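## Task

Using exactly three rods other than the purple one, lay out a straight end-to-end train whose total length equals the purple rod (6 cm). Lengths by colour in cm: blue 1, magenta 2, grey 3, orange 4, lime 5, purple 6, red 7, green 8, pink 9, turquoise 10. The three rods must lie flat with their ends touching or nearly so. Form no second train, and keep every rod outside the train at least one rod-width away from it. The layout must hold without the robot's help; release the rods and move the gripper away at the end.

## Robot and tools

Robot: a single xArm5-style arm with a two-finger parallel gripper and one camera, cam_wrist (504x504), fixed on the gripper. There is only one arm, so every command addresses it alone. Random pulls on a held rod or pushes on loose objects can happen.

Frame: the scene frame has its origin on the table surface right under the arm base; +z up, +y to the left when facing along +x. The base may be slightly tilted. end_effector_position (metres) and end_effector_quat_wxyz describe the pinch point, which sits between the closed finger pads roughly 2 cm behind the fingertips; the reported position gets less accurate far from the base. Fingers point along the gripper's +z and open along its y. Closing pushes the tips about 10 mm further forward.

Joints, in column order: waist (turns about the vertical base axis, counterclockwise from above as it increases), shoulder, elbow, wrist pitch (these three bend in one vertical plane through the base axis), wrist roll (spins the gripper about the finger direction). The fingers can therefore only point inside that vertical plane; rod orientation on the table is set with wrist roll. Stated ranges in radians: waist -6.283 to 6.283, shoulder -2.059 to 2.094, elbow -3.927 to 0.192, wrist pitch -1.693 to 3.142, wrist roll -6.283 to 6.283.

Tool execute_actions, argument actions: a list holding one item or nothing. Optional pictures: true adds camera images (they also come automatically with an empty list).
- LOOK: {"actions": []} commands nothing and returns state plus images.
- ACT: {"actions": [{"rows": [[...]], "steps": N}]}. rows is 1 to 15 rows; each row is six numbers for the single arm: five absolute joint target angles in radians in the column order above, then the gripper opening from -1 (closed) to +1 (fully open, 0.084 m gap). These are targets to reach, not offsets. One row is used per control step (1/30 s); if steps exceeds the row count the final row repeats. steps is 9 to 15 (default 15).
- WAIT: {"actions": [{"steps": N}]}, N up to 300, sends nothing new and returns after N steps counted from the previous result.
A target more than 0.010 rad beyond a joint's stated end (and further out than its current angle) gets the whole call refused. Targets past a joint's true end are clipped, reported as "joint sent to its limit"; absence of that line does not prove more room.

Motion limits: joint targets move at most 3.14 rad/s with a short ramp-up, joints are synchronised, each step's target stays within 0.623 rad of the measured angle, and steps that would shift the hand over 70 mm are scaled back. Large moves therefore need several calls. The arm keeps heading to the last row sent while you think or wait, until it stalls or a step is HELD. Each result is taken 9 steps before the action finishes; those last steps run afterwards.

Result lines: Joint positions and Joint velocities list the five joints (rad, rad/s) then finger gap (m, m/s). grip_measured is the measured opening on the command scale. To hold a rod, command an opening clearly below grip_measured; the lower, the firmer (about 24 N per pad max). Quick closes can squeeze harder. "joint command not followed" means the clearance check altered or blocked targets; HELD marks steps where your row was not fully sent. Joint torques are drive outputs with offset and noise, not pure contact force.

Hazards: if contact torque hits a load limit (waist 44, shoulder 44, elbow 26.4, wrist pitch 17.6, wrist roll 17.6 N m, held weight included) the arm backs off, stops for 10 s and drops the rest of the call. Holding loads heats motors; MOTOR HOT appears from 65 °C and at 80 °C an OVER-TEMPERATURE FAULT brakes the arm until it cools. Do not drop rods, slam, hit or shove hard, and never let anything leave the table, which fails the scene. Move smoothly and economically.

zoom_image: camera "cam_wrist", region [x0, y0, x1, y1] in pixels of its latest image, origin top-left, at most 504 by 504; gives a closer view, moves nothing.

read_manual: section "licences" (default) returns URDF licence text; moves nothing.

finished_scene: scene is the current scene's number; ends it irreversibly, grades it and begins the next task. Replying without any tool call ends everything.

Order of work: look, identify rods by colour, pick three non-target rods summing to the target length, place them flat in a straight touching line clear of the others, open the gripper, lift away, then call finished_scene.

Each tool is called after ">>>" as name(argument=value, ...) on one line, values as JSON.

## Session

>>> execute_actions(actions=[])

Scene clock: 0.00 s of 5100.00 s.
end_effector_position=(+0.4045, -0.0430, +0.2046) grip_measured=+1.00 end_effector_quat_wxyz=(-0.113, +0.698, -0.692, +0.145) end_effector_velocity=(-0.000, +0.000, -0.000) end_effector_angular_velocity=(-0.000, +0.001, +0.001)
Joint positions: [-0.055 -0.347 -0.426  0.412  1.455  0.084]
Joint velocities: [-0.    -0.     0.001  0.    -0.001 -0.   ]
Joint torques (N m, as the arm reports them, + toward a larger angle): no reading

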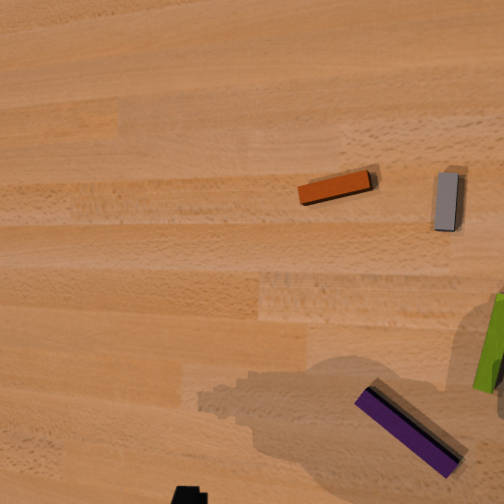

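>>> execute_actions(actions=[{"rows":[[-0.05,-0.277,-1.0007,1.289,-0.1,-0.4]],"steps":15}])

>>> execute_actions(actions=[{"steps":22}], pictures=true)

Scene clock: 0.70 s of 5100.00 s.
end_effector_position=(+0.4238, -0.0443, +0.2406) grip_measured=+0.21 end_effector_quat_wxyz=(-0.087, +0.762, -0.627, +0.136) end_effector_velocity=(+0.211, -0.014, +0.463) end_effector_angular_velocity=(-0.576, +0.385, +1.839)
Joint positions: [-0.054 -0.326 -0.585  0.596  1.272  0.053]
Joint velocities: [ 0.015  0.172 -1.749  1.893 -1.925 -0.175]
Joint torques (N m, as the arm reports them, + toward a larger angle): [-1.93 -9.61 -9.01 -1.96 -0.56]
Steps of this call (steps 1 to 15: nothing new was sent; steps 16 to 21: the first 6 steps of this action). Readings (joint positions):
16: [-0.055 -0.347 -0.427 0.412 1.454]
17: [-0.055 -0.346 -0.431 0.419 1.448]
19: [-0.054 -0.338 -0.479 0.480 1.389]
21: the state above

Scene clock: 1.43 s of 5100.00 s.
end_effector_position=(+0.3924, -0.0392, +0.3289) grip_measured=-0.42 end_effector_quat_wxyz=(+0.002, +1.000, -0.002, -0.002) end_effector_velocity=(+0.001, -0.000, +0.002) end_effector_angular_velocity=(-0.000, -0.004, +0.015)
Joint positions: [-0.05  -0.277 -1.     1.289 -0.098  0.026]
Joint velocities: [ 0.    -0.001 -0.005  0.002 -0.015  0.   ]
Joint torques (N m, as the arm reports them, + toward a larger angle): [ -1.96  -9.88 -10.32  -2.14   0.01]
Kept back: nothing.
Steps of this call (steps 1 to 9: the last 9 steps of your previous action; steps 10 to 22: the robot went on to your last target). Readings (joint positions):
1: [-0.053 -0.320 -0.643 0.663 1.204]
2: [-0.053 -0.314 -0.699 0.738 1.128]
4: [-0.052 -0.302 -0.806 0.914 0.947]
8: [-0.050 -0.285 -0.945 1.175 0.538]
22: the state above

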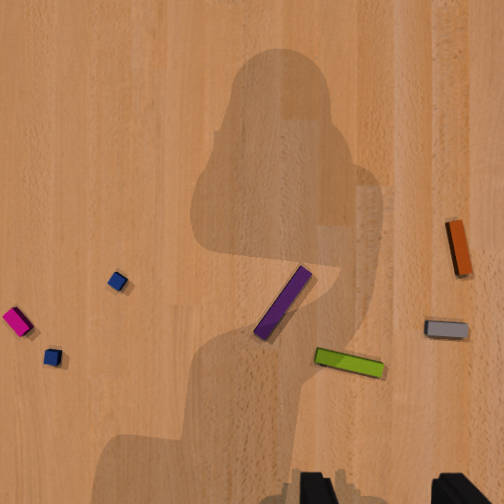

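>>> zoom_image(camera="cam_wrist", region=[0, 290, 84, 374])

>>> zoom_image(camera="cam_wrist", region=[410, 300, 494, 384])

Region (0, 290, 84, 374) of cam_wrist's 504x504 image, scaled by 6.000, with more detail than that image has.

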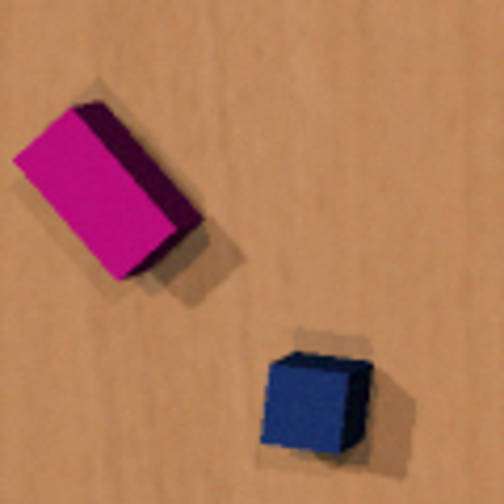

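Region (410, 300, 494, 384) of cam_wrist's 504x504 image, scaled by 6.000, with more detail than that image has.

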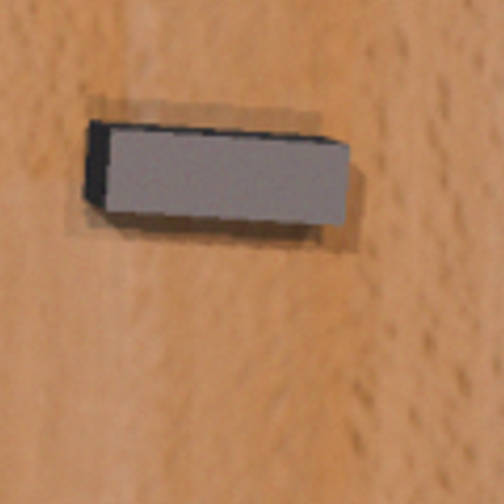

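>>> execute_actions(actions=[{"rows":[[0.411,0.1964,-0.6436,0.4582,0.458,-0.4]],"steps":15}])

>>> execute_actions(actions=[{"steps":20}], pictures=true)

Scene clock: 4.03 s of 5100.00 s.
end_effector_position=(+0.4045, -0.0048, +0.2737) grip_measured=-0.42 end_effector_quat_wxyz=(+0.002, +1.000, -0.011, -0.018) end_effector_velocity=(+0.015, +0.260, -0.475) end_effector_angular_velocity=(-0.027, +0.378, -0.120)
Joint positions: [ 0.038 -0.187 -0.934  1.165  0.007  0.026]
Joint velocities: [ 0.645  0.714  0.599 -0.936  0.764 -0.   ]
Joint torques (N m, as the arm reports them, + toward a larger angle): [ -3.02 -15.65 -12.98  -2.69  -0.38]
Steps of this call (steps 1 to 30: the robot went on to your last target; steps 31 to 72: nothing new was sent; steps 73 to 78: the first 6 steps of this action). Readings (joint positions):
73: [-0.050 -0.277 -1.001 1.289 -0.100]
74: [-0.046 -0.274 -0.999 1.282 -0.094]
76: [-0.010 -0.239 -0.976 1.229 -0.047]
78: the state above

Scene clock: 4.70 s of 5100.00 s.
end_effector_position=(+0.3732, +0.1392, +0.0582) grip_measured=-0.42 end_effector_quat_wxyz=(+0.005, +0.999, -0.049, -0.002) end_effector_velocity=(+0.043, +0.021, +0.022) end_effector_angular_velocity=(+0.050, -0.135, -0.034)
Joint positions: [ 0.409  0.195 -0.644  0.463  0.455  0.026]
Joint velocities: [ 0.012 -0.007 -0.041 -0.095  0.047  0.   ]
Joint torques (N m, as the arm reports them, + toward a larger angle): [ -2.53 -13.26  -6.62  -2.11  -0.2 ]
Kept back: nothing.
Steps of this call (steps 1 to 9: the last 9 steps of your previous action; steps 10 to 20: the robot went on to your last target). Readings (joint positions):
1: [0.059 -0.165 -0.915 1.132 0.033]
2: [0.080 -0.143 -0.899 1.097 0.058]
4: [0.123 -0.099 -0.867 1.020 0.110]
8: [0.211 -0.009 -0.799 0.850 0.215]
20: the state above

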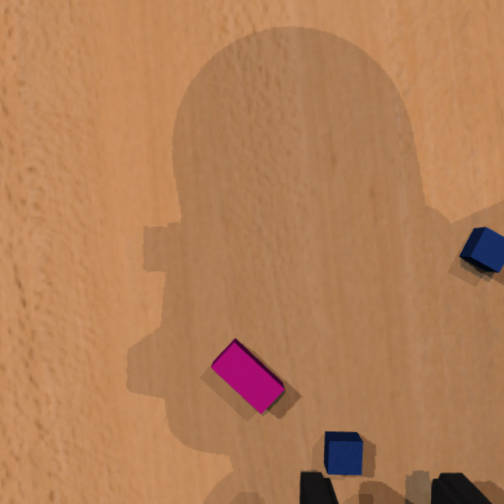

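>>> execute_actions(actions=[{"rows":[[0.431,0.188,-0.632,0.455,0.478,-0.4],[0.431,0.188,-0.632,0.455,0.478,-0.4],[0.431,0.188,-0.632,0.455,0.478,-0.4],[0.431,0.188,-0.632,0.455,0.478,-0.4],[0.431,0.188,-0.632,0.455,0.478,-0.4],[0.431,0.215,-0.634,0.43,0.478,-0.4],[0.431,0.245,-0.637,0.403,0.478,-0.4],[0.431,0.275,-0.639,0.375,0.478,-0.4],[0.431,0.3058,-0.6416,0.3468,0.478,-0.4]],"steps":15}])

>>> execute_actions(actions=[{"steps":10}], pictures=true)

Scene clock: 6.00 s of 5100.00 s.
end_effector_position=(+0.3680, +0.1463, +0.0579) grip_measured=-0.42 end_effector_quat_wxyz=(+0.005, +0.999, -0.049, -0.001) end_effector_velocity=(-0.001, +0.009, -0.008) end_effector_angular_velocity=(+0.007, -0.019, -0.006)
Joint positions: [ 0.43   0.189 -0.632  0.455  0.477  0.026]
Joint velocities: [ 0.021  0.023  0.009 -0.052  0.028  0.   ]
Joint torques (N m, as the arm reports them, + toward a larger angle): [-2.68 -9.38 -7.22 -2.75 -0.07]
Steps of this call (steps 1 to 30: the robot went on to your last target; steps 31 to 33: nothing new was sent; steps 34 to 39: the first 6 steps of this action). Readings (joint positions):
34: [0.411 0.196 -0.643 0.458 0.458]
35: [0.415 0.195 -0.641 0.457 0.463]
37: [0.426 0.190 -0.635 0.456 0.473]
39: the state above

Scene clock: 6.33 s of 5100.00 s.
end_effector_position=(+0.3681, +0.1462, +0.0222) grip_measured=-0.42 end_effector_quat_wxyz=(+0.005, +0.999, -0.050, -0.001) end_effector_velocity=(+0.009, +0.004, +0.001) end_effector_angular_velocity=(+0.010, -0.026, +0.001)
Joint positions: [ 0.431  0.305 -0.642  0.348  0.478  0.026]
Joint velocities: [ 0.001  0.009 -0.011 -0.026  0.    -0.   ]
Joint torques (N m, as the arm reports them, + toward a larger angle): [ -1.9  -12.96  -5.72  -1.88  -0.06]
Kept back: nothing.
Steps of this call (steps 1 to 9: the last 9 steps of your previous action; step 10: the robot went on to your last target). Readings (joint positions):
1: [0.431 0.193 -0.633 0.449 0.477]
2: [0.431 0.205 -0.635 0.436 0.478]
4: [0.431 0.248 -0.639 0.397 0.478]
8: [0.431 0.303 -0.639 0.352 0.478]
10: the state above

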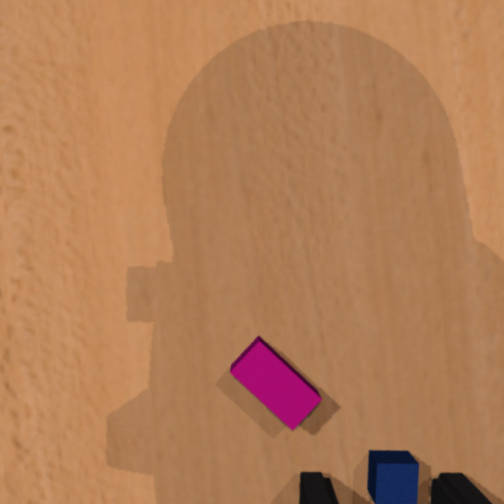

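>>> execute_actions(actions=[{"rows":[[0.431,0.3058,-0.6416,0.3468,0.478,-0.55],[0.431,0.3058,-0.6416,0.3468,0.478,-0.65],[0.431,0.3058,-0.6416,0.3468,0.478,-0.75],[0.431,0.3058,-0.6416,0.3468,0.478,-0.85],[0.431,0.3058,-0.6416,0.3468,0.478,-0.92],[0.431,0.3058,-0.6416,0.3468,0.478,-0.92],[0.431,0.3058,-0.6416,0.3468,0.478,-0.92],[0.431,0.3058,-0.6416,0.3468,0.478,-0.92],[0.431,0.3058,-0.6416,0.3468,0.478,-0.92],[0.431,0.3058,-0.6416,0.3468,0.478,-0.92],[0.431,0.28,-0.64,0.371,0.478,-0.92],[0.431,0.255,-0.638,0.394,0.478,-0.92],[0.431,0.235,-0.637,0.413,0.478,-0.92]],"steps":15}])

>>> execute_actions(actions=[{"rows":[[0.431,0.235,-0.637,0.413,0.478,-0.92],[0.421,0.27,-0.685,0.426,-0.347,-0.92]],"steps":15}])

>>> execute_actions(actions=[{"steps":14}], pictures=true)

Scene clock: 7.90 s of 5100.00 s.
end_effector_position=(+0.3681, +0.1462, +0.0220) grip_measured=-0.79 end_effector_quat_wxyz=(+0.004, +0.999, -0.050, -0.000) end_effector_velocity=(+0.000, +0.000, +0.000) end_effector_angular_velocity=(+0.000, -0.000, +0.000)
Joint positions: [ 0.431  0.306 -0.642  0.347  0.478  0.009]
Joint velocities: [ 0. -0. -0.  0. -0. -0.]
Joint torques (N m, as the arm reports them, + toward a larger angle): [ -2.03 -13.05  -5.95  -2.21   0.05]
Steps of this call (steps 1 to 30: the robot went on to your last target; steps 31 to 41: nothing new was sent; steps 42 to 47: the first 6 steps of this action). Readings (joint positions):
42: [0.431 0.306 -0.642 0.347 0.478]
43: [0.431 0.306 -0.642 0.347 0.478]
45: [0.431 0.306 -0.642 0.347 0.478]
47: the state above

Scene clock: 8.40 s of 5100.00 s.
end_effector_position=(+0.3695, +0.1461, +0.0412) grip_measured=-0.79 end_effector_quat_wxyz=(+0.006, +1.000, +0.012, -0.004) end_effector_velocity=(+0.017, -0.008, -0.026) end_effector_angular_velocity=(-0.013, +0.097, +2.007)
Joint positions: [ 0.429  0.247 -0.646  0.416  0.353  0.009]
Joint velocities: [-0.033  0.142 -0.127  0.064 -2.041  0.   ]
Joint torques (N m, as the arm reports them, + toward a larger angle): [ -1.28 -13.44  -7.71  -2.71  -2.25]
Steps of this call (steps 1 to 9: the last 9 steps of your previous action; steps 10 to 15: the first 6 steps of this action). Readings (joint positions):
10: [0.431 0.244 -0.639 0.402 0.478]
11: [0.431 0.238 -0.640 0.407 0.478]
13: [0.431 0.239 -0.641 0.412 0.450]
15: the state above

Scene clock: 8.87 s of 5100.00 s.
end_effector_position=(+0.3821, +0.1476, +0.0424) grip_measured=-0.79 end_effector_quat_wxyz=(+0.004, +0.937, +0.349, -0.002) end_effector_velocity=(+0.000, -0.000, +0.000) end_effector_angular_velocity=(+0.000, +0.000, +0.024)
Joint positions: [ 0.421  0.27  -0.685  0.426 -0.345  0.009]
Joint velocities: [-0.     0.    -0.001  0.    -0.024  0.   ]
Joint torques (N m, as the arm reports them, + toward a larger angle): [ -1.88 -13.09  -6.62  -2.19  -0.11]
Kept back: nothing.
Steps of this call (steps 1 to 9: the last 9 steps of your previous action; steps 10 to 14: the robot went on to your last target). Readings (joint positions):
1: [0.428 0.252 -0.651 0.418 0.275]
2: [0.427 0.256 -0.657 0.420 0.184]
4: [0.424 0.262 -0.670 0.422 -0.013]
8: [0.421 0.269 -0.683 0.425 -0.294]
14: the state above

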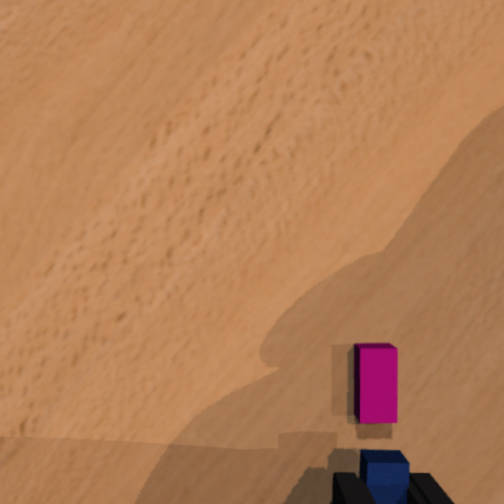

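>>> execute_actions(actions=[{"rows":[[0.4168,0.2715,-0.687,0.4266,-0.351,-0.92],[0.4168,0.2715,-0.687,0.4266,-0.351,-0.92],[0.4168,0.2715,-0.687,0.4266,-0.351,-0.92],[0.4168,0.2715,-0.687,0.4266,-0.351,-0.92],[0.4168,0.29,-0.689,0.41,-0.351,-0.92],[0.4168,0.31,-0.6915,0.3925,-0.351,-0.92],[0.4168,0.3292,-0.6937,0.3756,-0.351,-0.92]],"steps":15}])

>>> execute_actions(actions=[{"steps":10}], pictures=true)

>>> zoom_image(camera="cam_wrist", region=[310, 330, 484, 504])

Scene clock: 9.73 s of 5100.00 s.
end_effector_position=(+0.3839, +0.1464, +0.0415) grip_measured=-0.79 end_effector_quat_wxyz=(+0.004, +0.937, +0.350, -0.001) end_effector_velocity=(+0.026, +0.008, -0.048) end_effector_angular_velocity=(+0.024, -0.062, +0.003)
Joint positions: [ 0.417  0.275 -0.688  0.422 -0.351  0.009]
Joint velocities: [-0.003  0.188 -0.051 -0.203 -0.006 -0.   ]
Joint torques (N m, as the arm reports them, + toward a larger angle): [-1.78 -8.19 -5.87 -2.02 -0.04]
Steps of this call (steps 1 to 20: the robot went on to your last target; steps 21 to 26: the first 6 steps of this action). Readings (joint positions):
21: [0.421 0.270 -0.685 0.426 -0.347]
22: [0.420 0.270 -0.686 0.426 -0.348]
24: [0.418 0.271 -0.687 0.426 -0.350]
26: the state above

Scene clock: 10.07 s of 5100.00 s.
end_effector_position=(+0.3839, +0.1463, +0.0246) grip_measured=-0.79 end_effector_quat_wxyz=(+0.004, +0.937, +0.350, -0.002) end_effector_velocity=(+0.006, +0.002, +0.004) end_effector_angular_velocity=(+0.006, -0.014, +0.000)
Joint positions: [ 0.417  0.329 -0.694  0.376 -0.351  0.009]
Joint velocities: [ 0.    -0.004 -0.007 -0.005 -0.    -0.   ]
Joint torques (N m, as the arm reports them, + toward a larger angle): [ -1.74 -13.36  -5.88  -2.07  -0.08]
Kept back: nothing.
Steps of this call (steps 1 to 9: the last 9 steps of your previous action; step 10: the robot went on to your last target). Readings (joint positions):
1: [0.417 0.284 -0.690 0.413 -0.351]
2: [0.417 0.298 -0.692 0.401 -0.351]
4: [0.417 0.322 -0.692 0.384 -0.351]
8: [0.417 0.329 -0.693 0.376 -0.351]
10: the state above

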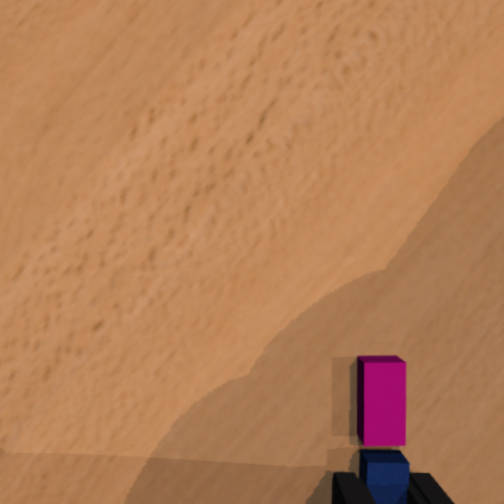

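Region (310, 330, 484, 504) of cam_wrist's 504x504 image, scaled by 2.897, with more detail than that image has.

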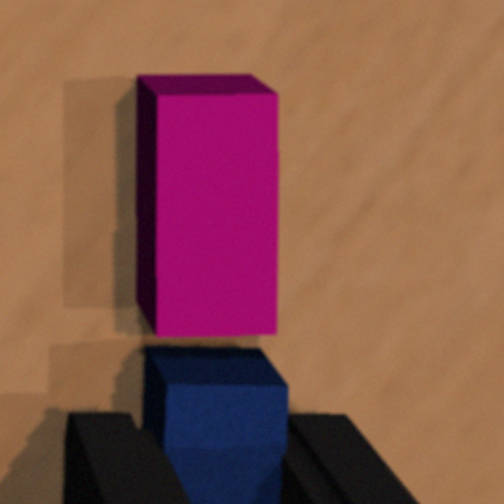

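>>> execute_actions(actions=[{"rows":[[0.4168,0.3372,-0.6947,0.3686,-0.351,-0.92],[0.4168,0.3372,-0.6947,0.3686,-0.351,-0.92],[0.4168,0.3372,-0.6947,0.3686,-0.351,-0.92],[0.4168,0.3372,-0.6947,0.3686,-0.351,-0.92],[0.4178,0.340,-0.6987,0.3698,-0.350,-0.92],[0.4188,0.3428,-0.7027,0.371,-0.349,-0.92],[0.4197,0.3455,-0.7066,0.3722,-0.348,-0.92]],"steps":15}])

>>> execute_actions(actions=[{"steps":10}], pictures=true)

>>> zoom_image(camera="cam_wrist", region=[310, 330, 484, 504])

Scene clock: 10.90 s of 5100.00 s.
end_effector_position=(+0.3838, +0.1463, +0.0220) grip_measured=-0.79 end_effector_quat_wxyz=(+0.004, +0.937, +0.350, -0.002) end_effector_velocity=(+0.013, +0.010, -0.001) end_effector_angular_velocity=(+0.002, -0.005, -0.004)
Joint positions: [ 0.417  0.337 -0.696  0.37  -0.351  0.009]
Joint velocities: [ 0.011  0.035 -0.053  0.013  0.014  0.   ]
Joint torques (N m, as the arm reports them, + toward a larger angle): [ -0.93 -11.91  -6.21  -2.51  -0.09]
Steps of this call (steps 1 to 19: the robot went on to your last target; steps 20 to 25: the first 6 steps of this action). Readings (joint positions):
20: [0.417 0.329 -0.694 0.375 -0.351]
21: [0.417 0.331 -0.694 0.373 -0.351]
23: [0.417 0.335 -0.695 0.370 -0.351]
25: the state above

Scene clock: 11.23 s of 5100.00 s.
end_effector_position=(+0.3864, +0.1484, +0.0218) grip_measured=-0.79 end_effector_quat_wxyz=(+0.004, +0.937, +0.350, -0.002) end_effector_velocity=(-0.000, +0.000, -0.001) end_effector_angular_velocity=(-0.000, +0.001, -0.000)
Joint positions: [ 0.419  0.344 -0.707  0.372 -0.348  0.009]
Joint velocities: [ 0.     0.002 -0.001 -0.     0.001  0.   ]
Joint torques (N m, as the arm reports them, + toward a larger angle): [ -1.14 -10.41  -5.74  -2.6   -0.04]
Kept back: nothing.
Steps of this call (steps 1 to 9: the last 9 steps of your previous action; step 10: the robot went on to your last target). Readings (joint positions):
1: [0.418 0.339 -0.698 0.370 -0.350]
2: [0.418 0.341 -0.701 0.371 -0.349]
4: [0.419 0.344 -0.706 0.372 -0.348]
8: [0.419 0.344 -0.707 0.372 -0.348]
10: the state above

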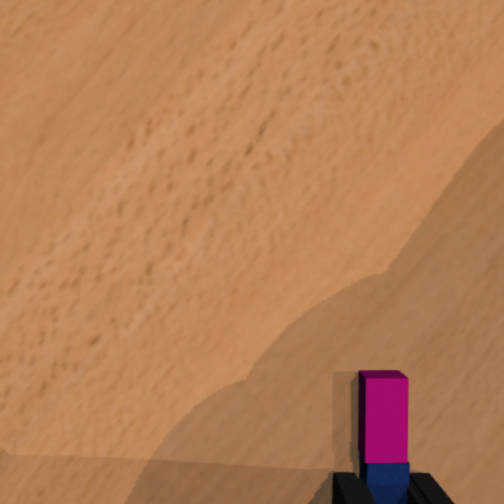

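Region (310, 330, 484, 504) of cam_wrist's 504x504 image, scaled by 2.897, with more detail than that image has.

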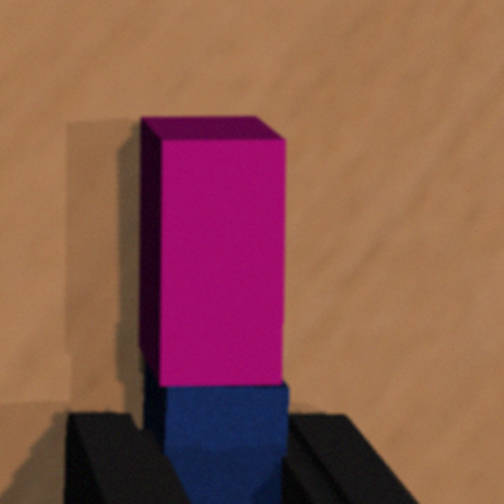

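>>> execute_actions(actions=[{"rows":[[0.4197,0.3455,-0.7066,0.3722,-0.348,-0.82],[0.4197,0.3455,-0.7066,0.3722,-0.348,-0.76],[0.4197,0.3455,-0.7066,0.3722,-0.348,-0.7],[0.4197,0.3455,-0.7066,0.3722,-0.348,-0.6],[0.4197,0.3455,-0.7066,0.3722,-0.348,-0.5],[0.4197,0.3455,-0.7066,0.3722,-0.348,-0.4],[0.4197,0.3455,-0.7066,0.3722,-0.348,-0.4],[0.4197,0.3455,-0.7066,0.3722,-0.348,-0.4],[0.4197,0.31,-0.702,0.403,-0.348,-0.4],[0.4197,0.27,-0.698,0.439,-0.348,-0.4],[0.4197,0.23,-0.693,0.474,-0.348,-0.4]],"steps":15}])

>>> execute_actions(actions=[{"rows":[[0.4197,0.23,-0.693,0.474,-0.348,-0.4],[0.4197,0.23,-0.693,0.474,-0.348,-0.4],[-0.311,0.2843,-0.7771,0.5038,-1.867,-0.4]],"steps":15}])

>>> execute_actions(actions=[{"steps":25}], pictures=true)

Scene clock: 12.23 s of 5100.00 s.
end_effector_position=(+0.3870, +0.1488, +0.0214) grip_measured=-0.51 end_effector_quat_wxyz=(+0.004, +0.937, +0.350, -0.001) end_effector_velocity=(-0.001, -0.001, -0.001) end_effector_angular_velocity=(-0.001, +0.004, +0.000)
Joint positions: [ 0.42   0.346 -0.708  0.37  -0.348  0.022]
Joint velocities: [-0.001  0.002  0.001  0.002 -0.001  0.134]
Joint torques (N m, as the arm reports them, + toward a larger angle): [-1.39 -9.98 -3.83 -0.78 -0.09]
Steps of this call (steps 1 to 24: the robot went on to your last target; steps 25 to 30: the first 6 steps of this action). Readings (joint positions):
25: [0.420 0.345 -0.707 0.372 -0.348]
26: [0.420 0.345 -0.707 0.372 -0.348]
28: [0.420 0.346 -0.708 0.371 -0.348]
30: the state above

Scene clock: 12.73 s of 5100.00 s.
end_effector_position=(+0.3938, +0.1267, +0.0569) grip_measured=-0.42 end_effector_quat_wxyz=(+0.003, +0.935, +0.354, -0.003) end_effector_velocity=(+0.206, -0.471, +0.006) end_effector_angular_velocity=(+0.021, -0.011, -0.026)
Joint positions: [ 0.363  0.237 -0.7    0.476 -0.412  0.026]
Joint velocities: [-1.235  0.114 -0.18   0.05  -1.21  -0.   ]
Joint torques (N m, as the arm reports them, + toward a larger angle): [-14.11 -13.01  -7.39  -2.04  -0.67]
Steps of this call (steps 1 to 9: the last 9 steps of your previous action; steps 10 to 15: the first 6 steps of this action). Readings (joint positions):
10: [0.420 0.233 -0.696 0.468 -0.348]
11: [0.420 0.231 -0.695 0.470 -0.348]
13: [0.415 0.232 -0.693 0.474 -0.355]
15: the state above

Scene clock: 13.57 s of 5100.00 s.
end_effector_position=(+0.4064, -0.1534, +0.0593) grip_measured=-0.42 end_effector_quat_wxyz=(-0.000, +0.733, +0.680, -0.001) end_effector_velocity=(-0.000, -0.005, +0.001) end_effector_angular_velocity=(-0.000, -0.001, +0.167)
Joint positions: [-0.309  0.284 -0.777  0.504 -1.857  0.026]
Joint velocities: [-0.011  0.002 -0.004  0.001 -0.178  0.   ]
Joint torques (N m, as the arm reports them, + toward a larger angle): [ -1.33 -13.99  -7.17  -1.99   0.34]
Kept back: nothing.
Steps of this call (steps 1 to 9: the last 9 steps of your previous action; steps 10 to 25: the robot went on to your last target). Readings (joint positions):
1: [0.320 0.241 -0.706 0.478 -0.453]
2: [0.277 0.244 -0.712 0.480 -0.493]
4: [0.200 0.250 -0.721 0.483 -0.572]
8: [0.053 0.260 -0.737 0.489 -0.752]
25: the state above

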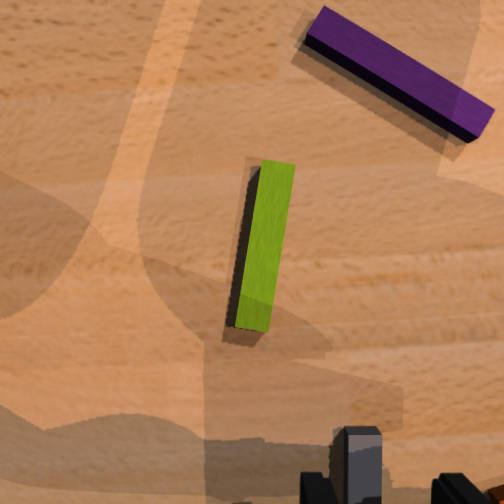

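>>> execute_actions(actions=[{"rows":[[-0.3285,0.292,-0.790,0.509,-1.8845,-0.4],[-0.3285,0.292,-0.790,0.509,-1.8845,-0.4],[-0.3285,0.292,-0.790,0.509,-1.8845,-0.4],[-0.3285,0.292,-0.790,0.509,-1.8845,-0.4],[-0.3285,0.292,-0.790,0.509,-1.8845,-0.4],[-0.3285,0.32,-0.793,0.484,-1.8845,-0.4],[-0.3285,0.345,-0.795,0.461,-1.8845,-0.4],[-0.3285,0.372,-0.798,0.437,-1.8845,-0.4],[-0.3285,0.400,-0.8003,0.4114,-1.8845,-0.4]],"steps":15}])

>>> execute_actions(actions=[{"steps":10}], pictures=true)

Scene clock: 14.43 s of 5100.00 s.
end_effector_position=(+0.4067, -0.1627, +0.0597) grip_measured=-0.42 end_effector_quat_wxyz=(+0.000, +0.731, +0.683, -0.001) end_effector_velocity=(+0.005, -0.010, -0.009) end_effector_angular_velocity=(-0.006, -0.014, +0.006)
Joint positions: [-0.328  0.292 -0.79   0.508 -1.883  0.026]
Joint velocities: [-0.017  0.04  -0.018 -0.037 -0.023  0.   ]
Joint torques (N m, as the arm reports them, + toward a larger angle): [ -1.17 -11.62  -6.94  -2.57  -0.01]
Steps of this call (steps 1 to 20: the robot went on to your last target; steps 21 to 26: the first 6 steps of this action). Readings (joint positions):
21: [-0.311 0.284 -0.777 0.504 -1.867]
22: [-0.314 0.286 -0.780 0.505 -1.872]
24: [-0.325 0.290 -0.787 0.508 -1.880]
26: the state above

Scene clock: 14.77 s of 5100.00 s.
end_effector_position=(+0.4068, -0.1629, +0.0226) grip_measured=-0.42 end_effector_quat_wxyz=(-0.001, +0.730, +0.683, -0.001) end_effector_velocity=(+0.009, -0.004, +0.002) end_effector_angular_velocity=(-0.010, -0.026, +0.001)
Joint positions: [-0.328  0.399 -0.8    0.413 -1.884  0.026]
Joint velocities: [-0.     0.005 -0.011 -0.022 -0.001  0.   ]
Joint torques (N m, as the arm reports them, + toward a larger angle): [ -1.82 -14.76  -6.35  -2.11   0.  ]
Kept back: nothing.
Steps of this call (steps 1 to 9: the last 9 steps of your previous action; step 10: the robot went on to your last target). Readings (joint positions):
1: [-0.328 0.296 -0.791 0.503 -1.884]
2: [-0.328 0.308 -0.794 0.491 -1.884]
4: [-0.328 0.349 -0.798 0.455 -1.884]
8: [-0.328 0.398 -0.798 0.416 -1.884]
10: the state above

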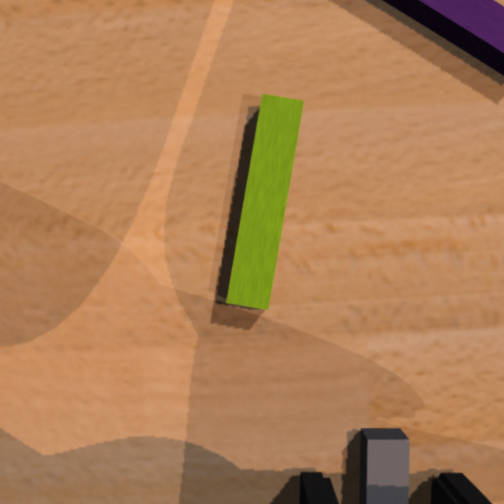

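>>> execute_actions(actions=[{"rows":[[-0.3285,0.400,-0.8003,0.4114,-1.8845,-0.55],[-0.3285,0.400,-0.8003,0.4114,-1.8845,-0.65],[-0.3285,0.400,-0.8003,0.4114,-1.8845,-0.75],[-0.3285,0.400,-0.8003,0.4114,-1.8845,-0.85],[-0.3285,0.400,-0.8003,0.4114,-1.8845,-0.92],[-0.3285,0.400,-0.8003,0.4114,-1.8845,-0.92],[-0.3285,0.400,-0.8003,0.4114,-1.8845,-0.92],[-0.3285,0.400,-0.8003,0.4114,-1.8845,-0.92],[-0.3285,0.400,-0.8003,0.4114,-1.8845,-0.92],[-0.3285,0.400,-0.8003,0.4114,-1.8845,-0.92],[-0.3285,0.37,-0.797,0.438,-1.8845,-0.92],[-0.3285,0.335,-0.794,0.47,-1.8845,-0.92],[-0.3285,0.30,-0.79,0.501,-1.8845,-0.92]],"steps":15}])

>>> execute_actions(actions=[{"rows":[[-0.3285,0.30,-0.79,0.501,-1.8845,-0.92],[0.401,0.230,-0.625,0.406,-0.367,-0.92]],"steps":15}])

>>> execute_actions(actions=[{"steps":25}], pictures=true)

Scene clock: 15.93 s of 5100.00 s.
end_effector_position=(+0.4070, -0.1630, +0.0224) grip_measured=-0.78 end_effector_quat_wxyz=(-0.000, +0.730, +0.683, -0.001) end_effector_velocity=(+0.000, -0.000, +0.000) end_effector_angular_velocity=(-0.000, -0.001, +0.002)
Joint positions: [-0.328  0.4   -0.8    0.411 -1.884  0.01 ]
Joint velocities: [-0.     0.    -0.001  0.    -0.002  0.   ]
Joint torques (N m, as the arm reports them, + toward a larger angle): [ -1.96 -14.78  -6.54  -1.99  -0.04]
Steps of this call (steps 1 to 29: the robot went on to your last target; steps 30 to 35: the first 6 steps of this action). Readings (joint positions):
30: [-0.328 0.400 -0.800 0.411 -1.885]
31: [-0.328 0.400 -0.800 0.411 -1.885]
33: [-0.329 0.400 -0.800 0.411 -1.884]
35: the state above

Scene clock: 16.43 s of 5100.00 s.
end_effector_position=(+0.4162, -0.1209, +0.0544) grip_measured=-0.78 end_effector_quat_wxyz=(+0.003, +0.732, +0.681, +0.000) end_effector_velocity=(+0.048, +0.564, -0.044) end_effector_angular_velocity=(+0.017, +0.081, +0.103)
Joint positions: [-0.23   0.292 -0.766  0.478 -1.782  0.01 ]
Joint velocities: [ 1.28  -0.116  0.342 -0.144  1.177 -0.   ]
Joint torques (N m, as the arm reports them, + toward a larger angle): [ -5.25 -14.85  -7.5   -1.82  -0.25]
Steps of this call (steps 1 to 9: the last 9 steps of your previous action; steps 10 to 15: the first 6 steps of this action). Readings (joint positions):
10: [-0.328 0.317 -0.793 0.484 -1.885]
11: [-0.328 0.306 -0.794 0.491 -1.884]
13: [-0.307 0.298 -0.788 0.489 -1.857]
15: the state above

Scene clock: 17.27 s of 5100.00 s.
end_effector_position=(+0.3702, +0.1337, +0.0432) grip_measured=-0.78 end_effector_quat_wxyz=(+0.004, +0.936, +0.352, -0.002) end_effector_velocity=(-0.001, +0.002, +0.000) end_effector_angular_velocity=(+0.000, -0.002, -0.085)
Joint positions: [ 0.399  0.23  -0.625  0.406 -0.373  0.01 ]
Joint velocities: [ 0.007 -0.001  0.002 -0.002  0.091  0.   ]
Joint torques (N m, as the arm reports them, + toward a larger angle): [ -2.03 -12.53  -6.46  -2.14  -0.45]
Kept back: nothing.
Steps of this call (steps 1 to 9: the last 9 steps of your previous action; steps 10 to 25: the robot went on to your last target). Readings (joint positions):
1: [-0.189 0.288 -0.756 0.474 -1.743]
2: [-0.152 0.284 -0.747 0.469 -1.706]
4: [-0.077 0.277 -0.731 0.461 -1.627]
8: [0.067 0.264 -0.699 0.444 -1.437]
25: the state above

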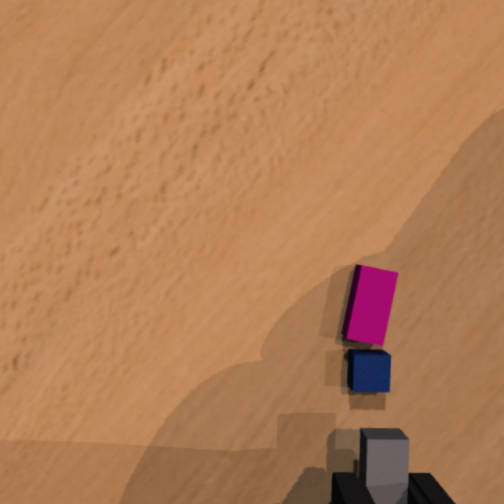

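>>> execute_actions(actions=[{"rows":[[0.401,0.25,-0.628,0.389,-0.367,-0.92],[0.401,0.27,-0.630,0.371,-0.367,-0.92],[0.401,0.288,-0.632,0.355,-0.367,-0.92],[0.401,0.3003,-0.6337,0.3444,-0.367,-0.92],[0.401,0.3003,-0.6337,0.3444,-0.367,-0.92],[0.401,0.3003,-0.6337,0.3444,-0.367,-0.92],[0.401,0.3003,-0.6337,0.3444,-0.367,-0.92],[0.401,0.3003,-0.6337,0.3444,-0.367,-0.92],[0.4023,0.304,-0.639,0.346,-0.3657,-0.92],[0.4036,0.3075,-0.644,0.3475,-0.3644,-0.92],[0.4049,0.311,-0.649,0.349,-0.363,-0.92],[0.4062,0.3145,-0.654,0.3505,-0.3617,-0.92],[0.4075,0.318,-0.659,0.352,-0.3604,-0.92],[0.4087,0.3216,-0.6643,0.3538,-0.359,-0.92]],"steps":15}])

>>> execute_actions(actions=[{"steps":15}], pictures=true)

Scene clock: 18.13 s of 5100.00 s.
end_effector_position=(+0.3701, +0.1343, +0.0264) grip_measured=-0.78 end_effector_quat_wxyz=(+0.004, +0.937, +0.350, -0.003) end_effector_velocity=(-0.040, -0.016, -0.115) end_effector_angular_velocity=(-0.039, +0.107, -0.002)
Joint positions: [ 0.401  0.286 -0.632  0.357 -0.367  0.01 ]
Joint velocities: [-0.001  0.328  0.008 -0.223 -0.    -0.   ]
Joint torques (N m, as the arm reports them, + toward a larger angle): [ -1.72 -17.83  -7.11  -1.82  -0.13]
Steps of this call (steps 1 to 20: the robot went on to your last target; steps 21 to 26: the first 6 steps of this action). Readings (joint positions):
21: [0.401 0.230 -0.625 0.406 -0.367]
22: [0.401 0.234 -0.626 0.401 -0.367]
24: [0.401 0.257 -0.630 0.380 -0.367]
26: the state above

Scene clock: 18.63 s of 5100.00 s.
end_effector_position=(+0.3775, +0.1402, +0.0220) grip_measured=-0.78 end_effector_quat_wxyz=(+0.004, +0.937, +0.350, -0.001) end_effector_velocity=(-0.000, -0.000, -0.001) end_effector_angular_velocity=(-0.001, +0.002, -0.001)
Joint positions: [ 0.408  0.32  -0.665  0.354 -0.359  0.01 ]
Joint velocities: [ 0.     0.002 -0.001  0.001  0.001  0.   ]
Joint torques (N m, as the arm reports them, + toward a larger angle): [-1.02 -8.88 -5.45 -2.69 -0.01]
Kept back: nothing.
Steps of this call (steps 1 to 9: the last 9 steps of your previous action; steps 10 to 15: the robot went on to your last target). Readings (joint positions):
1: [0.401 0.295 -0.631 0.352 -0.367]
2: [0.401 0.298 -0.631 0.349 -0.367]
4: [0.401 0.301 -0.635 0.346 -0.367]
8: [0.405 0.312 -0.652 0.350 -0.362]
15: the state above

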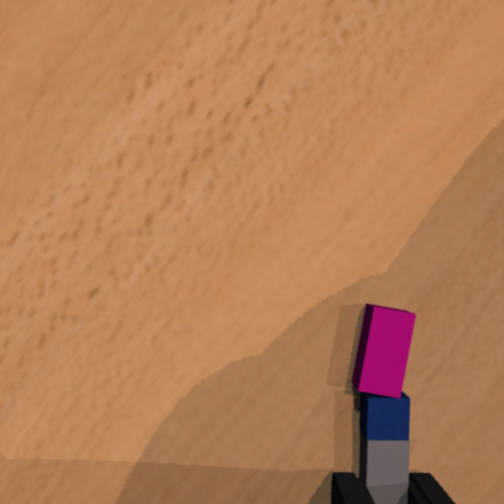

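>>> execute_actions(actions=[{"rows":[[0.4087,0.3216,-0.6643,0.3538,-0.359,-0.82],[0.4087,0.3216,-0.6643,0.3538,-0.359,-0.76],[0.4087,0.3216,-0.6643,0.3538,-0.359,-0.7],[0.4087,0.3216,-0.6643,0.3538,-0.359,-0.6],[0.4087,0.3216,-0.6643,0.3538,-0.359,-0.5],[0.4087,0.3216,-0.6643,0.3538,-0.359,-0.4],[0.4087,0.3216,-0.6643,0.3538,-0.359,-0.4],[0.4087,0.29,-0.661,0.382,-0.359,-0.4],[0.4087,0.26,-0.657,0.408,-0.359,-0.4],[0.4087,0.24,-0.655,0.426,-0.359,-0.4],[0.4087,0.24,-0.655,0.426,-0.359,-0.4],[0.4087,0.24,-0.655,0.426,-0.359,-0.4],[0.437,0.3225,-0.7855,0.4735,-0.330,-0.4]],"steps":15}])

>>> execute_actions(actions=[{"rows":[[0.437,0.3225,-0.7855,0.4735,-0.330,-0.4],[0.437,0.3225,-0.7855,0.4735,-0.330,-0.4],[0.437,0.3225,-0.7855,0.4735,-0.330,-0.4],[0.437,0.3225,-0.7855,0.4735,-0.330,-0.4],[0.437,0.3225,-0.7855,0.4735,-0.330,-0.4],[0.437,0.3225,-0.7855,0.4735,-0.330,-0.4],[0.437,0.3225,-0.7855,0.4735,-0.330,-0.4],[0.437,0.345,-0.788,0.4535,-0.330,-0.4],[0.437,0.37,-0.791,0.4315,-0.330,-0.4],[0.437,0.392,-0.793,0.4119,-0.330,-0.4]],"steps":15}])

>>> execute_actions(actions=[{"rows":[[0.437,0.392,-0.793,0.4119,-0.330,-0.5],[0.437,0.392,-0.793,0.4119,-0.330,-0.58],[0.437,0.392,-0.793,0.4119,-0.330,-0.65],[0.437,0.392,-0.793,0.4119,-0.330,-0.7],[0.437,0.392,-0.793,0.4119,-0.330,-0.75],[0.437,0.392,-0.793,0.4119,-0.330,-0.8],[0.437,0.392,-0.793,0.4119,-0.330,-0.85]],"steps":15}])

>>> execute_actions(actions=[{"rows":[[0.437,0.392,-0.793,0.4119,-0.330,-0.78],[0.437,0.392,-0.793,0.4119,-0.330,-0.72],[0.437,0.392,-0.793,0.4119,-0.330,-0.65],[0.437,0.392,-0.793,0.4119,-0.330,-0.5],[0.437,0.392,-0.793,0.4119,-0.330,-0.4],[0.437,0.392,-0.793,0.4119,-0.330,-0.4],[0.437,0.392,-0.793,0.4119,-0.330,-0.4],[0.437,0.36,-0.79,0.441,-0.330,-0.4],[0.437,0.31,-0.784,0.485,-0.330,-0.4],[0.42,0.25,-0.72,0.481,-0.347,-0.4],[0.41,0.17,-0.66,0.501,-0.357,-0.4]],"steps":15}])

>>> execute_actions(actions=[{"steps":22}], pictures=true)

Scene clock: 20.73 s of 5100.00 s.
end_effector_position=(+0.3776, +0.1407, +0.0212) grip_measured=-0.51 end_effector_quat_wxyz=(+0.004, +0.937, +0.350, -0.001) end_effector_velocity=(-0.001, -0.001, -0.001) end_effector_angular_velocity=(-0.002, +0.004, -0.001)
Joint positions: [ 0.409  0.323 -0.666  0.352 -0.359  0.022]
Joint velocities: [-0.001  0.002  0.001  0.001 -0.     0.134]
Joint torques (N m, as the arm reports them, + toward a larger angle): [-1.43 -7.36 -2.46 -0.03 -0.11]
Steps of this call (steps 1 to 15: the robot went on to your last target; steps 16 to 57: nothing new was sent; steps 58 to 63: the first 6 steps of this action). Readings (joint positions):
58: [0.409 0.321 -0.665 0.354 -0.359]
59: [0.409 0.321 -0.665 0.354 -0.359]
61: [0.409 0.322 -0.665 0.353 -0.359]
63: the state above

Scene clock: 21.23 s of 5100.00 s.
end_effector_position=(+0.4043, +0.1637, +0.0457) grip_measured=-0.42 end_effector_quat_wxyz=(+0.004, +0.937, +0.350, -0.002) end_effector_velocity=(-0.009, -0.003, -0.011) end_effector_angular_velocity=(-0.018, +0.045, -0.012)
Joint positions: [ 0.437  0.322 -0.784  0.472 -0.331  0.026]
Joint velocities: [ 0.001  0.026 -0.01   0.033  0.013 -0.   ]
Joint torques (N m, as the arm reports them, + toward a larger angle): [ -2.59 -14.61  -6.35  -2.13  -0.05]
Steps of this call (steps 1 to 9: the last 9 steps of your previous action; steps 10 to 15: the first 6 steps of this action). Readings (joint positions):
10: [0.421 0.278 -0.709 0.448 -0.346]
11: [0.428 0.298 -0.742 0.459 -0.339]
13: [0.436 0.318 -0.778 0.468 -0.333]
15: the state above

Scene clock: 21.73 s of 5100.00 s.
end_effector_position=(+0.4047, +0.1636, +0.0223) grip_measured=-0.77 end_effector_quat_wxyz=(+0.004, +0.937, +0.350, -0.002) end_effector_velocity=(+0.001, +0.000, +0.000) end_effector_angular_velocity=(+0.001, -0.002, -0.001)
Joint positions: [ 0.437  0.392 -0.793  0.412 -0.33   0.01 ]
Joint velocities: [ 0.     0.001 -0.001 -0.002  0.001 -0.065]
Joint torques (N m, as the arm reports them, + toward a larger angle): [ -1.88 -14.48  -6.5   -2.12   0.03]
Steps of this call (steps 1 to 9: the last 9 steps of your previous action; steps 10 to 15: the first 6 steps of this action). Readings (joint positions):
10: [0.437 0.391 -0.792 0.414 -0.330]
11: [0.437 0.392 -0.793 0.413 -0.330]
13: [0.437 0.392 -0.793 0.412 -0.330]
15: the state above

Scene clock: 22.23 s of 5100.00 s.
end_effector_position=(+0.4048, +0.1636, +0.0222) grip_measured=-0.45 end_effector_quat_wxyz=(+0.004, +0.937, +0.350, -0.002) end_effector_velocity=(-0.000, -0.000, -0.000) end_effector_angular_velocity=(-0.000, +0.000, +0.000)
Joint positions: [ 0.437  0.392 -0.793  0.412 -0.33   0.024]
Joint velocities: [ 0.    0.    0.    0.   -0.    0.05]
Joint torques (N m, as the arm reports them, + toward a larger angle): [ -2.1  -14.73  -6.52  -2.13  -0.1 ]
Steps of this call (steps 1 to 9: the last 9 steps of your previous action; steps 10 to 15: the first 6 steps of this action). Readings (joint positions):
10: [0.437 0.392 -0.793 0.412 -0.330]
11: [0.437 0.392 -0.793 0.412 -0.330]
13: [0.437 0.392 -0.793 0.412 -0.330]
15: the state above

Scene clock: 22.97 s of 5100.00 s.
end_effector_position=(+0.3779, +0.1415, +0.0702) grip_measured=-0.42 end_effector_quat_wxyz=(+0.004, +0.937, +0.350, -0.002) end_effector_velocity=(+0.000, -0.000, +0.001) end_effector_angular_velocity=(+0.001, -0.002, -0.001)
Joint positions: [ 0.41   0.171 -0.66   0.501 -0.357  0.026]
Joint velocities: [-0.001 -0.004  0.001  0.001  0.    -0.   ]
Joint torques (N m, as the arm reports them, + toward a larger angle): [ -1.99 -12.32  -7.13  -2.19  -0.03]
Kept back: nothing.
Steps of this call (steps 1 to 9: the last 9 steps of your previous action; steps 10 to 22: the robot went on to your last target). Readings (joint positions):
1: [0.437 0.392 -0.793 0.412 -0.330]
2: [0.437 0.392 -0.793 0.412 -0.330]
4: [0.437 0.373 -0.788 0.433 -0.330]
8: [0.420 0.221 -0.712 0.485 -0.347]
22: the state above

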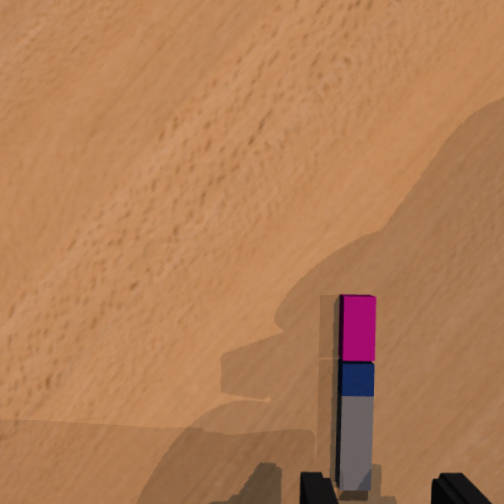

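>>> zoom_image(camera="cam_wrist", region=[310, 340, 400, 430])

Region (310, 340, 400, 430) of cam_wrist's 504x504 image, scaled by 5.600, with more detail than that image has.

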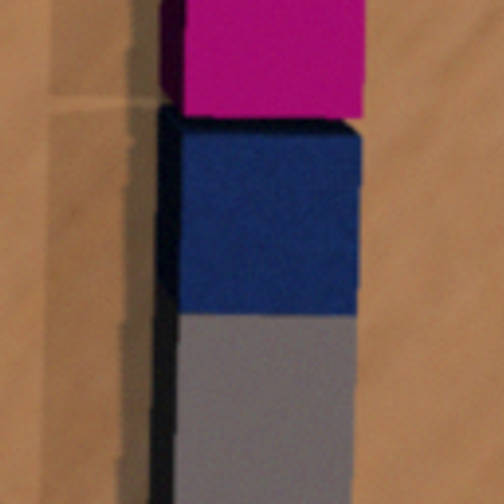

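>>> execute_actions(actions=[{"rows":[[0.382,0.15,-0.56,0.421,-0.386,-1],[0.382,0.15,-0.56,0.421,-0.386,-1],[0.382,0.15,-0.56,0.421,-0.386,-1],[0.382,0.15,-0.56,0.421,-0.386,-1],[0.382,0.15,-0.56,0.421,-0.386,-1],[0.382,0.15,-0.56,0.421,-0.386,-1],[0.382,0.15,-0.56,0.421,-0.386,-1],[0.382,0.18,-0.562,0.393,-0.386,-1],[0.382,0.21,-0.564,0.365,-0.386,-1],[0.382,0.235,-0.566,0.342,-0.386,-1],[0.382,0.2558,-0.568,0.3232,-0.386,-1]],"steps":15}])

>>> execute_actions(actions=[{"rows":[[0.382,0.2558,-0.568,0.3232,-0.386,-1],[0.382,0.2558,-0.568,0.3232,-0.386,-1],[0.382,0.2558,-0.568,0.3232,-0.386,-1],[0.3835,0.2587,-0.573,0.3252,-0.3845,-1],[0.385,0.2616,-0.578,0.3272,-0.383,-1],[0.3865,0.2645,-0.583,0.3292,-0.3815,-1],[0.388,0.2674,-0.588,0.3312,-0.380,-1],[0.3895,0.2703,-0.5926,0.3332,-0.3785,-1],[0.391,0.2731,-0.5972,0.3351,-0.377,-1]],"steps":15}])

>>> execute_actions(actions=[{"steps":10}], pictures=true)

>>> zoom_image(camera="cam_wrist", region=[310, 200, 484, 374])

Scene clock: 24.87 s of 5100.00 s.
end_effector_position=(+0.3563, +0.1230, +0.0551) grip_measured=-1.00 end_effector_quat_wxyz=(+0.004, +0.937, +0.350, -0.005) end_effector_velocity=(-0.128, -0.078, -0.085) end_effector_angular_velocity=(-0.056, +0.165, -0.009)
Joint positions: [ 0.385  0.153 -0.569  0.433 -0.382  0.   ]
Joint velocities: [-0.083 -0.015  0.367 -0.177 -0.075  0.   ]
Joint torques (N m, as the arm reports them, + toward a larger angle): [  0.84 -13.92 -11.56  -3.25   0.51]
Steps of this call (steps 1 to 15: the robot went on to your last target; steps 16 to 51: nothing new was sent; steps 52 to 57: the first 6 steps of this action). Readings (joint positions):
52: [0.410 0.170 -0.660 0.501 -0.357]
53: [0.409 0.169 -0.655 0.495 -0.359]
55: [0.396 0.158 -0.612 0.457 -0.372]
57: the state above

Scene clock: 25.37 s of 5100.00 s.
end_effector_position=(+0.3573, +0.1226, +0.0246) grip_measured=-1.00 end_effector_quat_wxyz=(+0.004, +0.937, +0.350, -0.002) end_effector_velocity=(+0.022, +0.020, -0.001) end_effector_angular_velocity=(-0.001, +0.002, -0.000)
Joint positions: [ 0.383  0.258 -0.573  0.325 -0.385  0.   ]
Joint velocities: [ 0.031  0.062 -0.099  0.039  0.031  0.   ]
Joint torques (N m, as the arm reports them, + toward a larger angle): [ -1.83 -11.94  -6.48  -2.03  -0.01]
Steps of this call (steps 1 to 9: the last 9 steps of your previous action; steps 10 to 15: the first 6 steps of this action). Readings (joint positions):
10: [0.382 0.255 -0.566 0.328 -0.386]
11: [0.382 0.256 -0.567 0.326 -0.386]
13: [0.382 0.255 -0.569 0.324 -0.386]
15: the state above

Scene clock: 25.70 s of 5100.00 s.
end_effector_position=(+0.3624, +0.1274, +0.0242) grip_measured=-1.00 end_effector_quat_wxyz=(+0.004, +0.937, +0.350, -0.002) end_effector_velocity=(-0.002, -0.001, -0.001) end_effector_angular_velocity=(-0.002, +0.006, -0.001)
Joint positions: [ 0.391  0.273 -0.597  0.335 -0.377  0.   ]
Joint velocities: [-0.     0.002  0.002  0.002  0.001  0.   ]
Joint torques (N m, as the arm reports them, + toward a larger angle): [ -2.04 -12.48  -5.92  -2.2   -0.06]
Kept back: nothing.
Steps of this call (steps 1 to 9: the last 9 steps of your previous action; step 10: the robot went on to your last target). Readings (joint positions):
1: [0.384 0.260 -0.577 0.327 -0.383]
2: [0.386 0.263 -0.581 0.328 -0.382]
4: [0.389 0.268 -0.590 0.332 -0.379]
8: [0.391 0.273 -0.597 0.335 -0.377]
10: the state above

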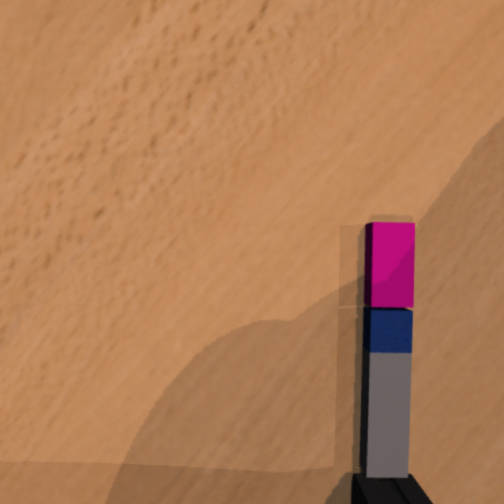

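Region (310, 200, 484, 374) of cam_wrist's 504x504 image, scaled by 2.897, with more detail than that image has.

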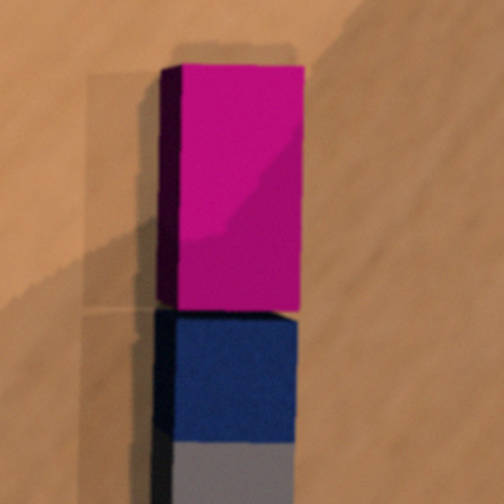

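>>> execute_actions(actions=[{"rows":[[0.392,0.2745,-0.5995,0.336,-0.376,-1],[0.3925,0.276,-0.602,0.337,-0.3755,-1],[0.393,0.2773,-0.604,0.338,-0.375,-1],[0.3935,0.2787,-0.6065,0.339,-0.3745,-1]],"steps":12}])

>>> execute_actions(actions=[{"steps":9}], pictures=true)

>>> zoom_image(camera="cam_wrist", region=[310, 200, 484, 374])

Scene clock: 26.43 s of 5100.00 s.
end_effector_position=(+0.3628, +0.1279, +0.0241) grip_measured=-1.00 end_effector_quat_wxyz=(+0.004, +0.937, +0.350, -0.002) end_effector_velocity=(+0.011, +0.010, -0.001) end_effector_angular_velocity=(-0.001, +0.001, +0.001)
Joint positions: [ 0.392  0.274 -0.599  0.336 -0.376  0.   ]
Joint velocities: [ 0.015  0.031 -0.05   0.02   0.014  0.   ]
Joint torques (N m, as the arm reports them, + toward a larger angle): [ -2.17 -12.59  -6.16  -2.03   0.17]
Steps of this call (steps 1 to 19: the robot went on to your last target; steps 20 to 22: the first 3 steps of this action). Readings (joint positions):
20: [0.391 0.273 -0.597 0.335 -0.377]
21: [0.391 0.274 -0.598 0.335 -0.377]
22: the state above

Scene clock: 26.73 s of 5100.00 s.
end_effector_position=(+0.3644, +0.1292, +0.0241) grip_measured=-1.00 end_effector_quat_wxyz=(+0.004, +0.937, +0.350, -0.002) end_effector_velocity=(+0.000, +0.000, +0.000) end_effector_angular_velocity=(+0.000, -0.000, -0.000)
Joint positions: [ 0.393  0.279 -0.606  0.339 -0.375  0.   ]
Joint velocities: [-0.     0.    -0.001  0.001  0.     0.   ]
Joint torques (N m, as the arm reports them, + toward a larger angle): [ -1.92 -12.65  -6.06  -2.08  -0.06]
Kept back: nothing.
Steps of this call (steps 1 to 9: the last 9 steps of your previous action). Readings (joint positions):
1: [0.392 0.276 -0.601 0.337 -0.376]
2: [0.393 0.277 -0.603 0.338 -0.375]
4: [0.393 0.278 -0.606 0.339 -0.375]
8: [0.393 0.279 -0.606 0.339 -0.375]
9: the state above

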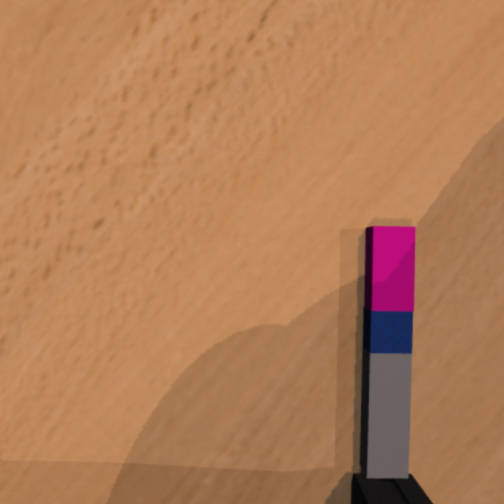

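Region (310, 200, 484, 374) of cam_wrist's 504x504 image, scaled by 2.897, with more detail than that image has.

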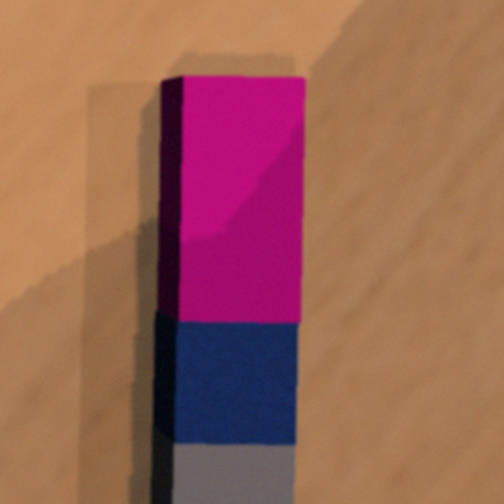

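Closed. Back off, then lift.

>>> execute_actions(actions=[{"rows":[[0.388,0.2674,-0.588,0.3312,-0.380,-1],[0.388,0.2674,-0.588,0.3312,-0.380,-1],[0.388,0.2674,-0.588,0.3312,-0.380,-1],[0.388,0.2674,-0.588,0.3312,-0.380,-1],[0.388,0.23,-0.585,0.366,-0.380,-1],[0.388,0.18,-0.58,0.411,-0.380,-1],[0.388,0.1,-0.58,0.491,-0.380,-1]],"steps":15}])

>>> execute_actions(actions=[{"steps":15}], pictures=true)

Scene clock: 27.33 s of 5100.00 s.
end_effector_position=(+0.3596, +0.1253, +0.0252) grip_measured=-1.00 end_effector_quat_wxyz=(+0.004, +0.937, +0.350, -0.004) end_effector_velocity=(-0.039, -0.016, +0.070) end_effector_angular_velocity=(-0.037, +0.108, -0.001)
Joint positions: [ 0.388  0.263 -0.587  0.339 -0.38   0.   ]
Joint velocities: [-0.007 -0.303  0.082  0.335 -0.007  0.   ]
Joint torques (N m, as the arm reports them, + toward a larger angle): [ -1.47 -22.35  -7.07  -1.96  -0.15]
Steps of this call (steps 1 to 12: the robot went on to your last target; steps 13 to 18: the first 6 steps of this action). Readings (joint positions):
13: [0.393 0.279 -0.606 0.339 -0.375]
14: [0.392 0.276 -0.603 0.337 -0.376]
16: [0.389 0.270 -0.592 0.333 -0.379]
18: the state above

Scene clock: 27.83 s of 5100.00 s.
end_effector_position=(+0.3598, +0.1257, +0.0738) grip_measured=-1.00 end_effector_quat_wxyz=(+0.004, +0.937, +0.350, -0.003) end_effector_velocity=(+0.004, +0.002, +0.004) end_effector_angular_velocity=(+0.004, -0.011, +0.001)
Joint positions: [ 0.388  0.101 -0.58   0.491 -0.38   0.   ]
Joint velocities: [ 0.    -0.005 -0.006 -0.    -0.     0.   ]
Joint torques (N m, as the arm reports them, + toward a larger angle): [ -2.09 -11.32  -7.03  -2.11  -0.03]
Kept back: nothing.
Steps of this call (steps 1 to 9: the last 9 steps of your previous action; steps 10 to 15: the robot went on to your last target). Readings (joint positions):
1: [0.388 0.247 -0.584 0.355 -0.380]
2: [0.388 0.218 -0.581 0.384 -0.380]
4: [0.388 0.145 -0.581 0.447 -0.380]
8: [0.388 0.100 -0.583 0.486 -0.380]
15: the state above

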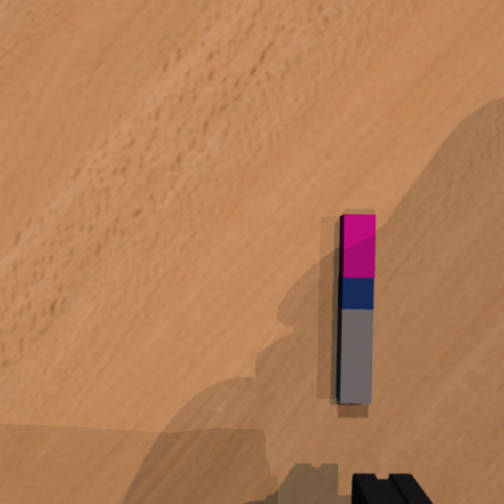

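>>> finished_scene(scene=2)

The scene is finished: the task was done.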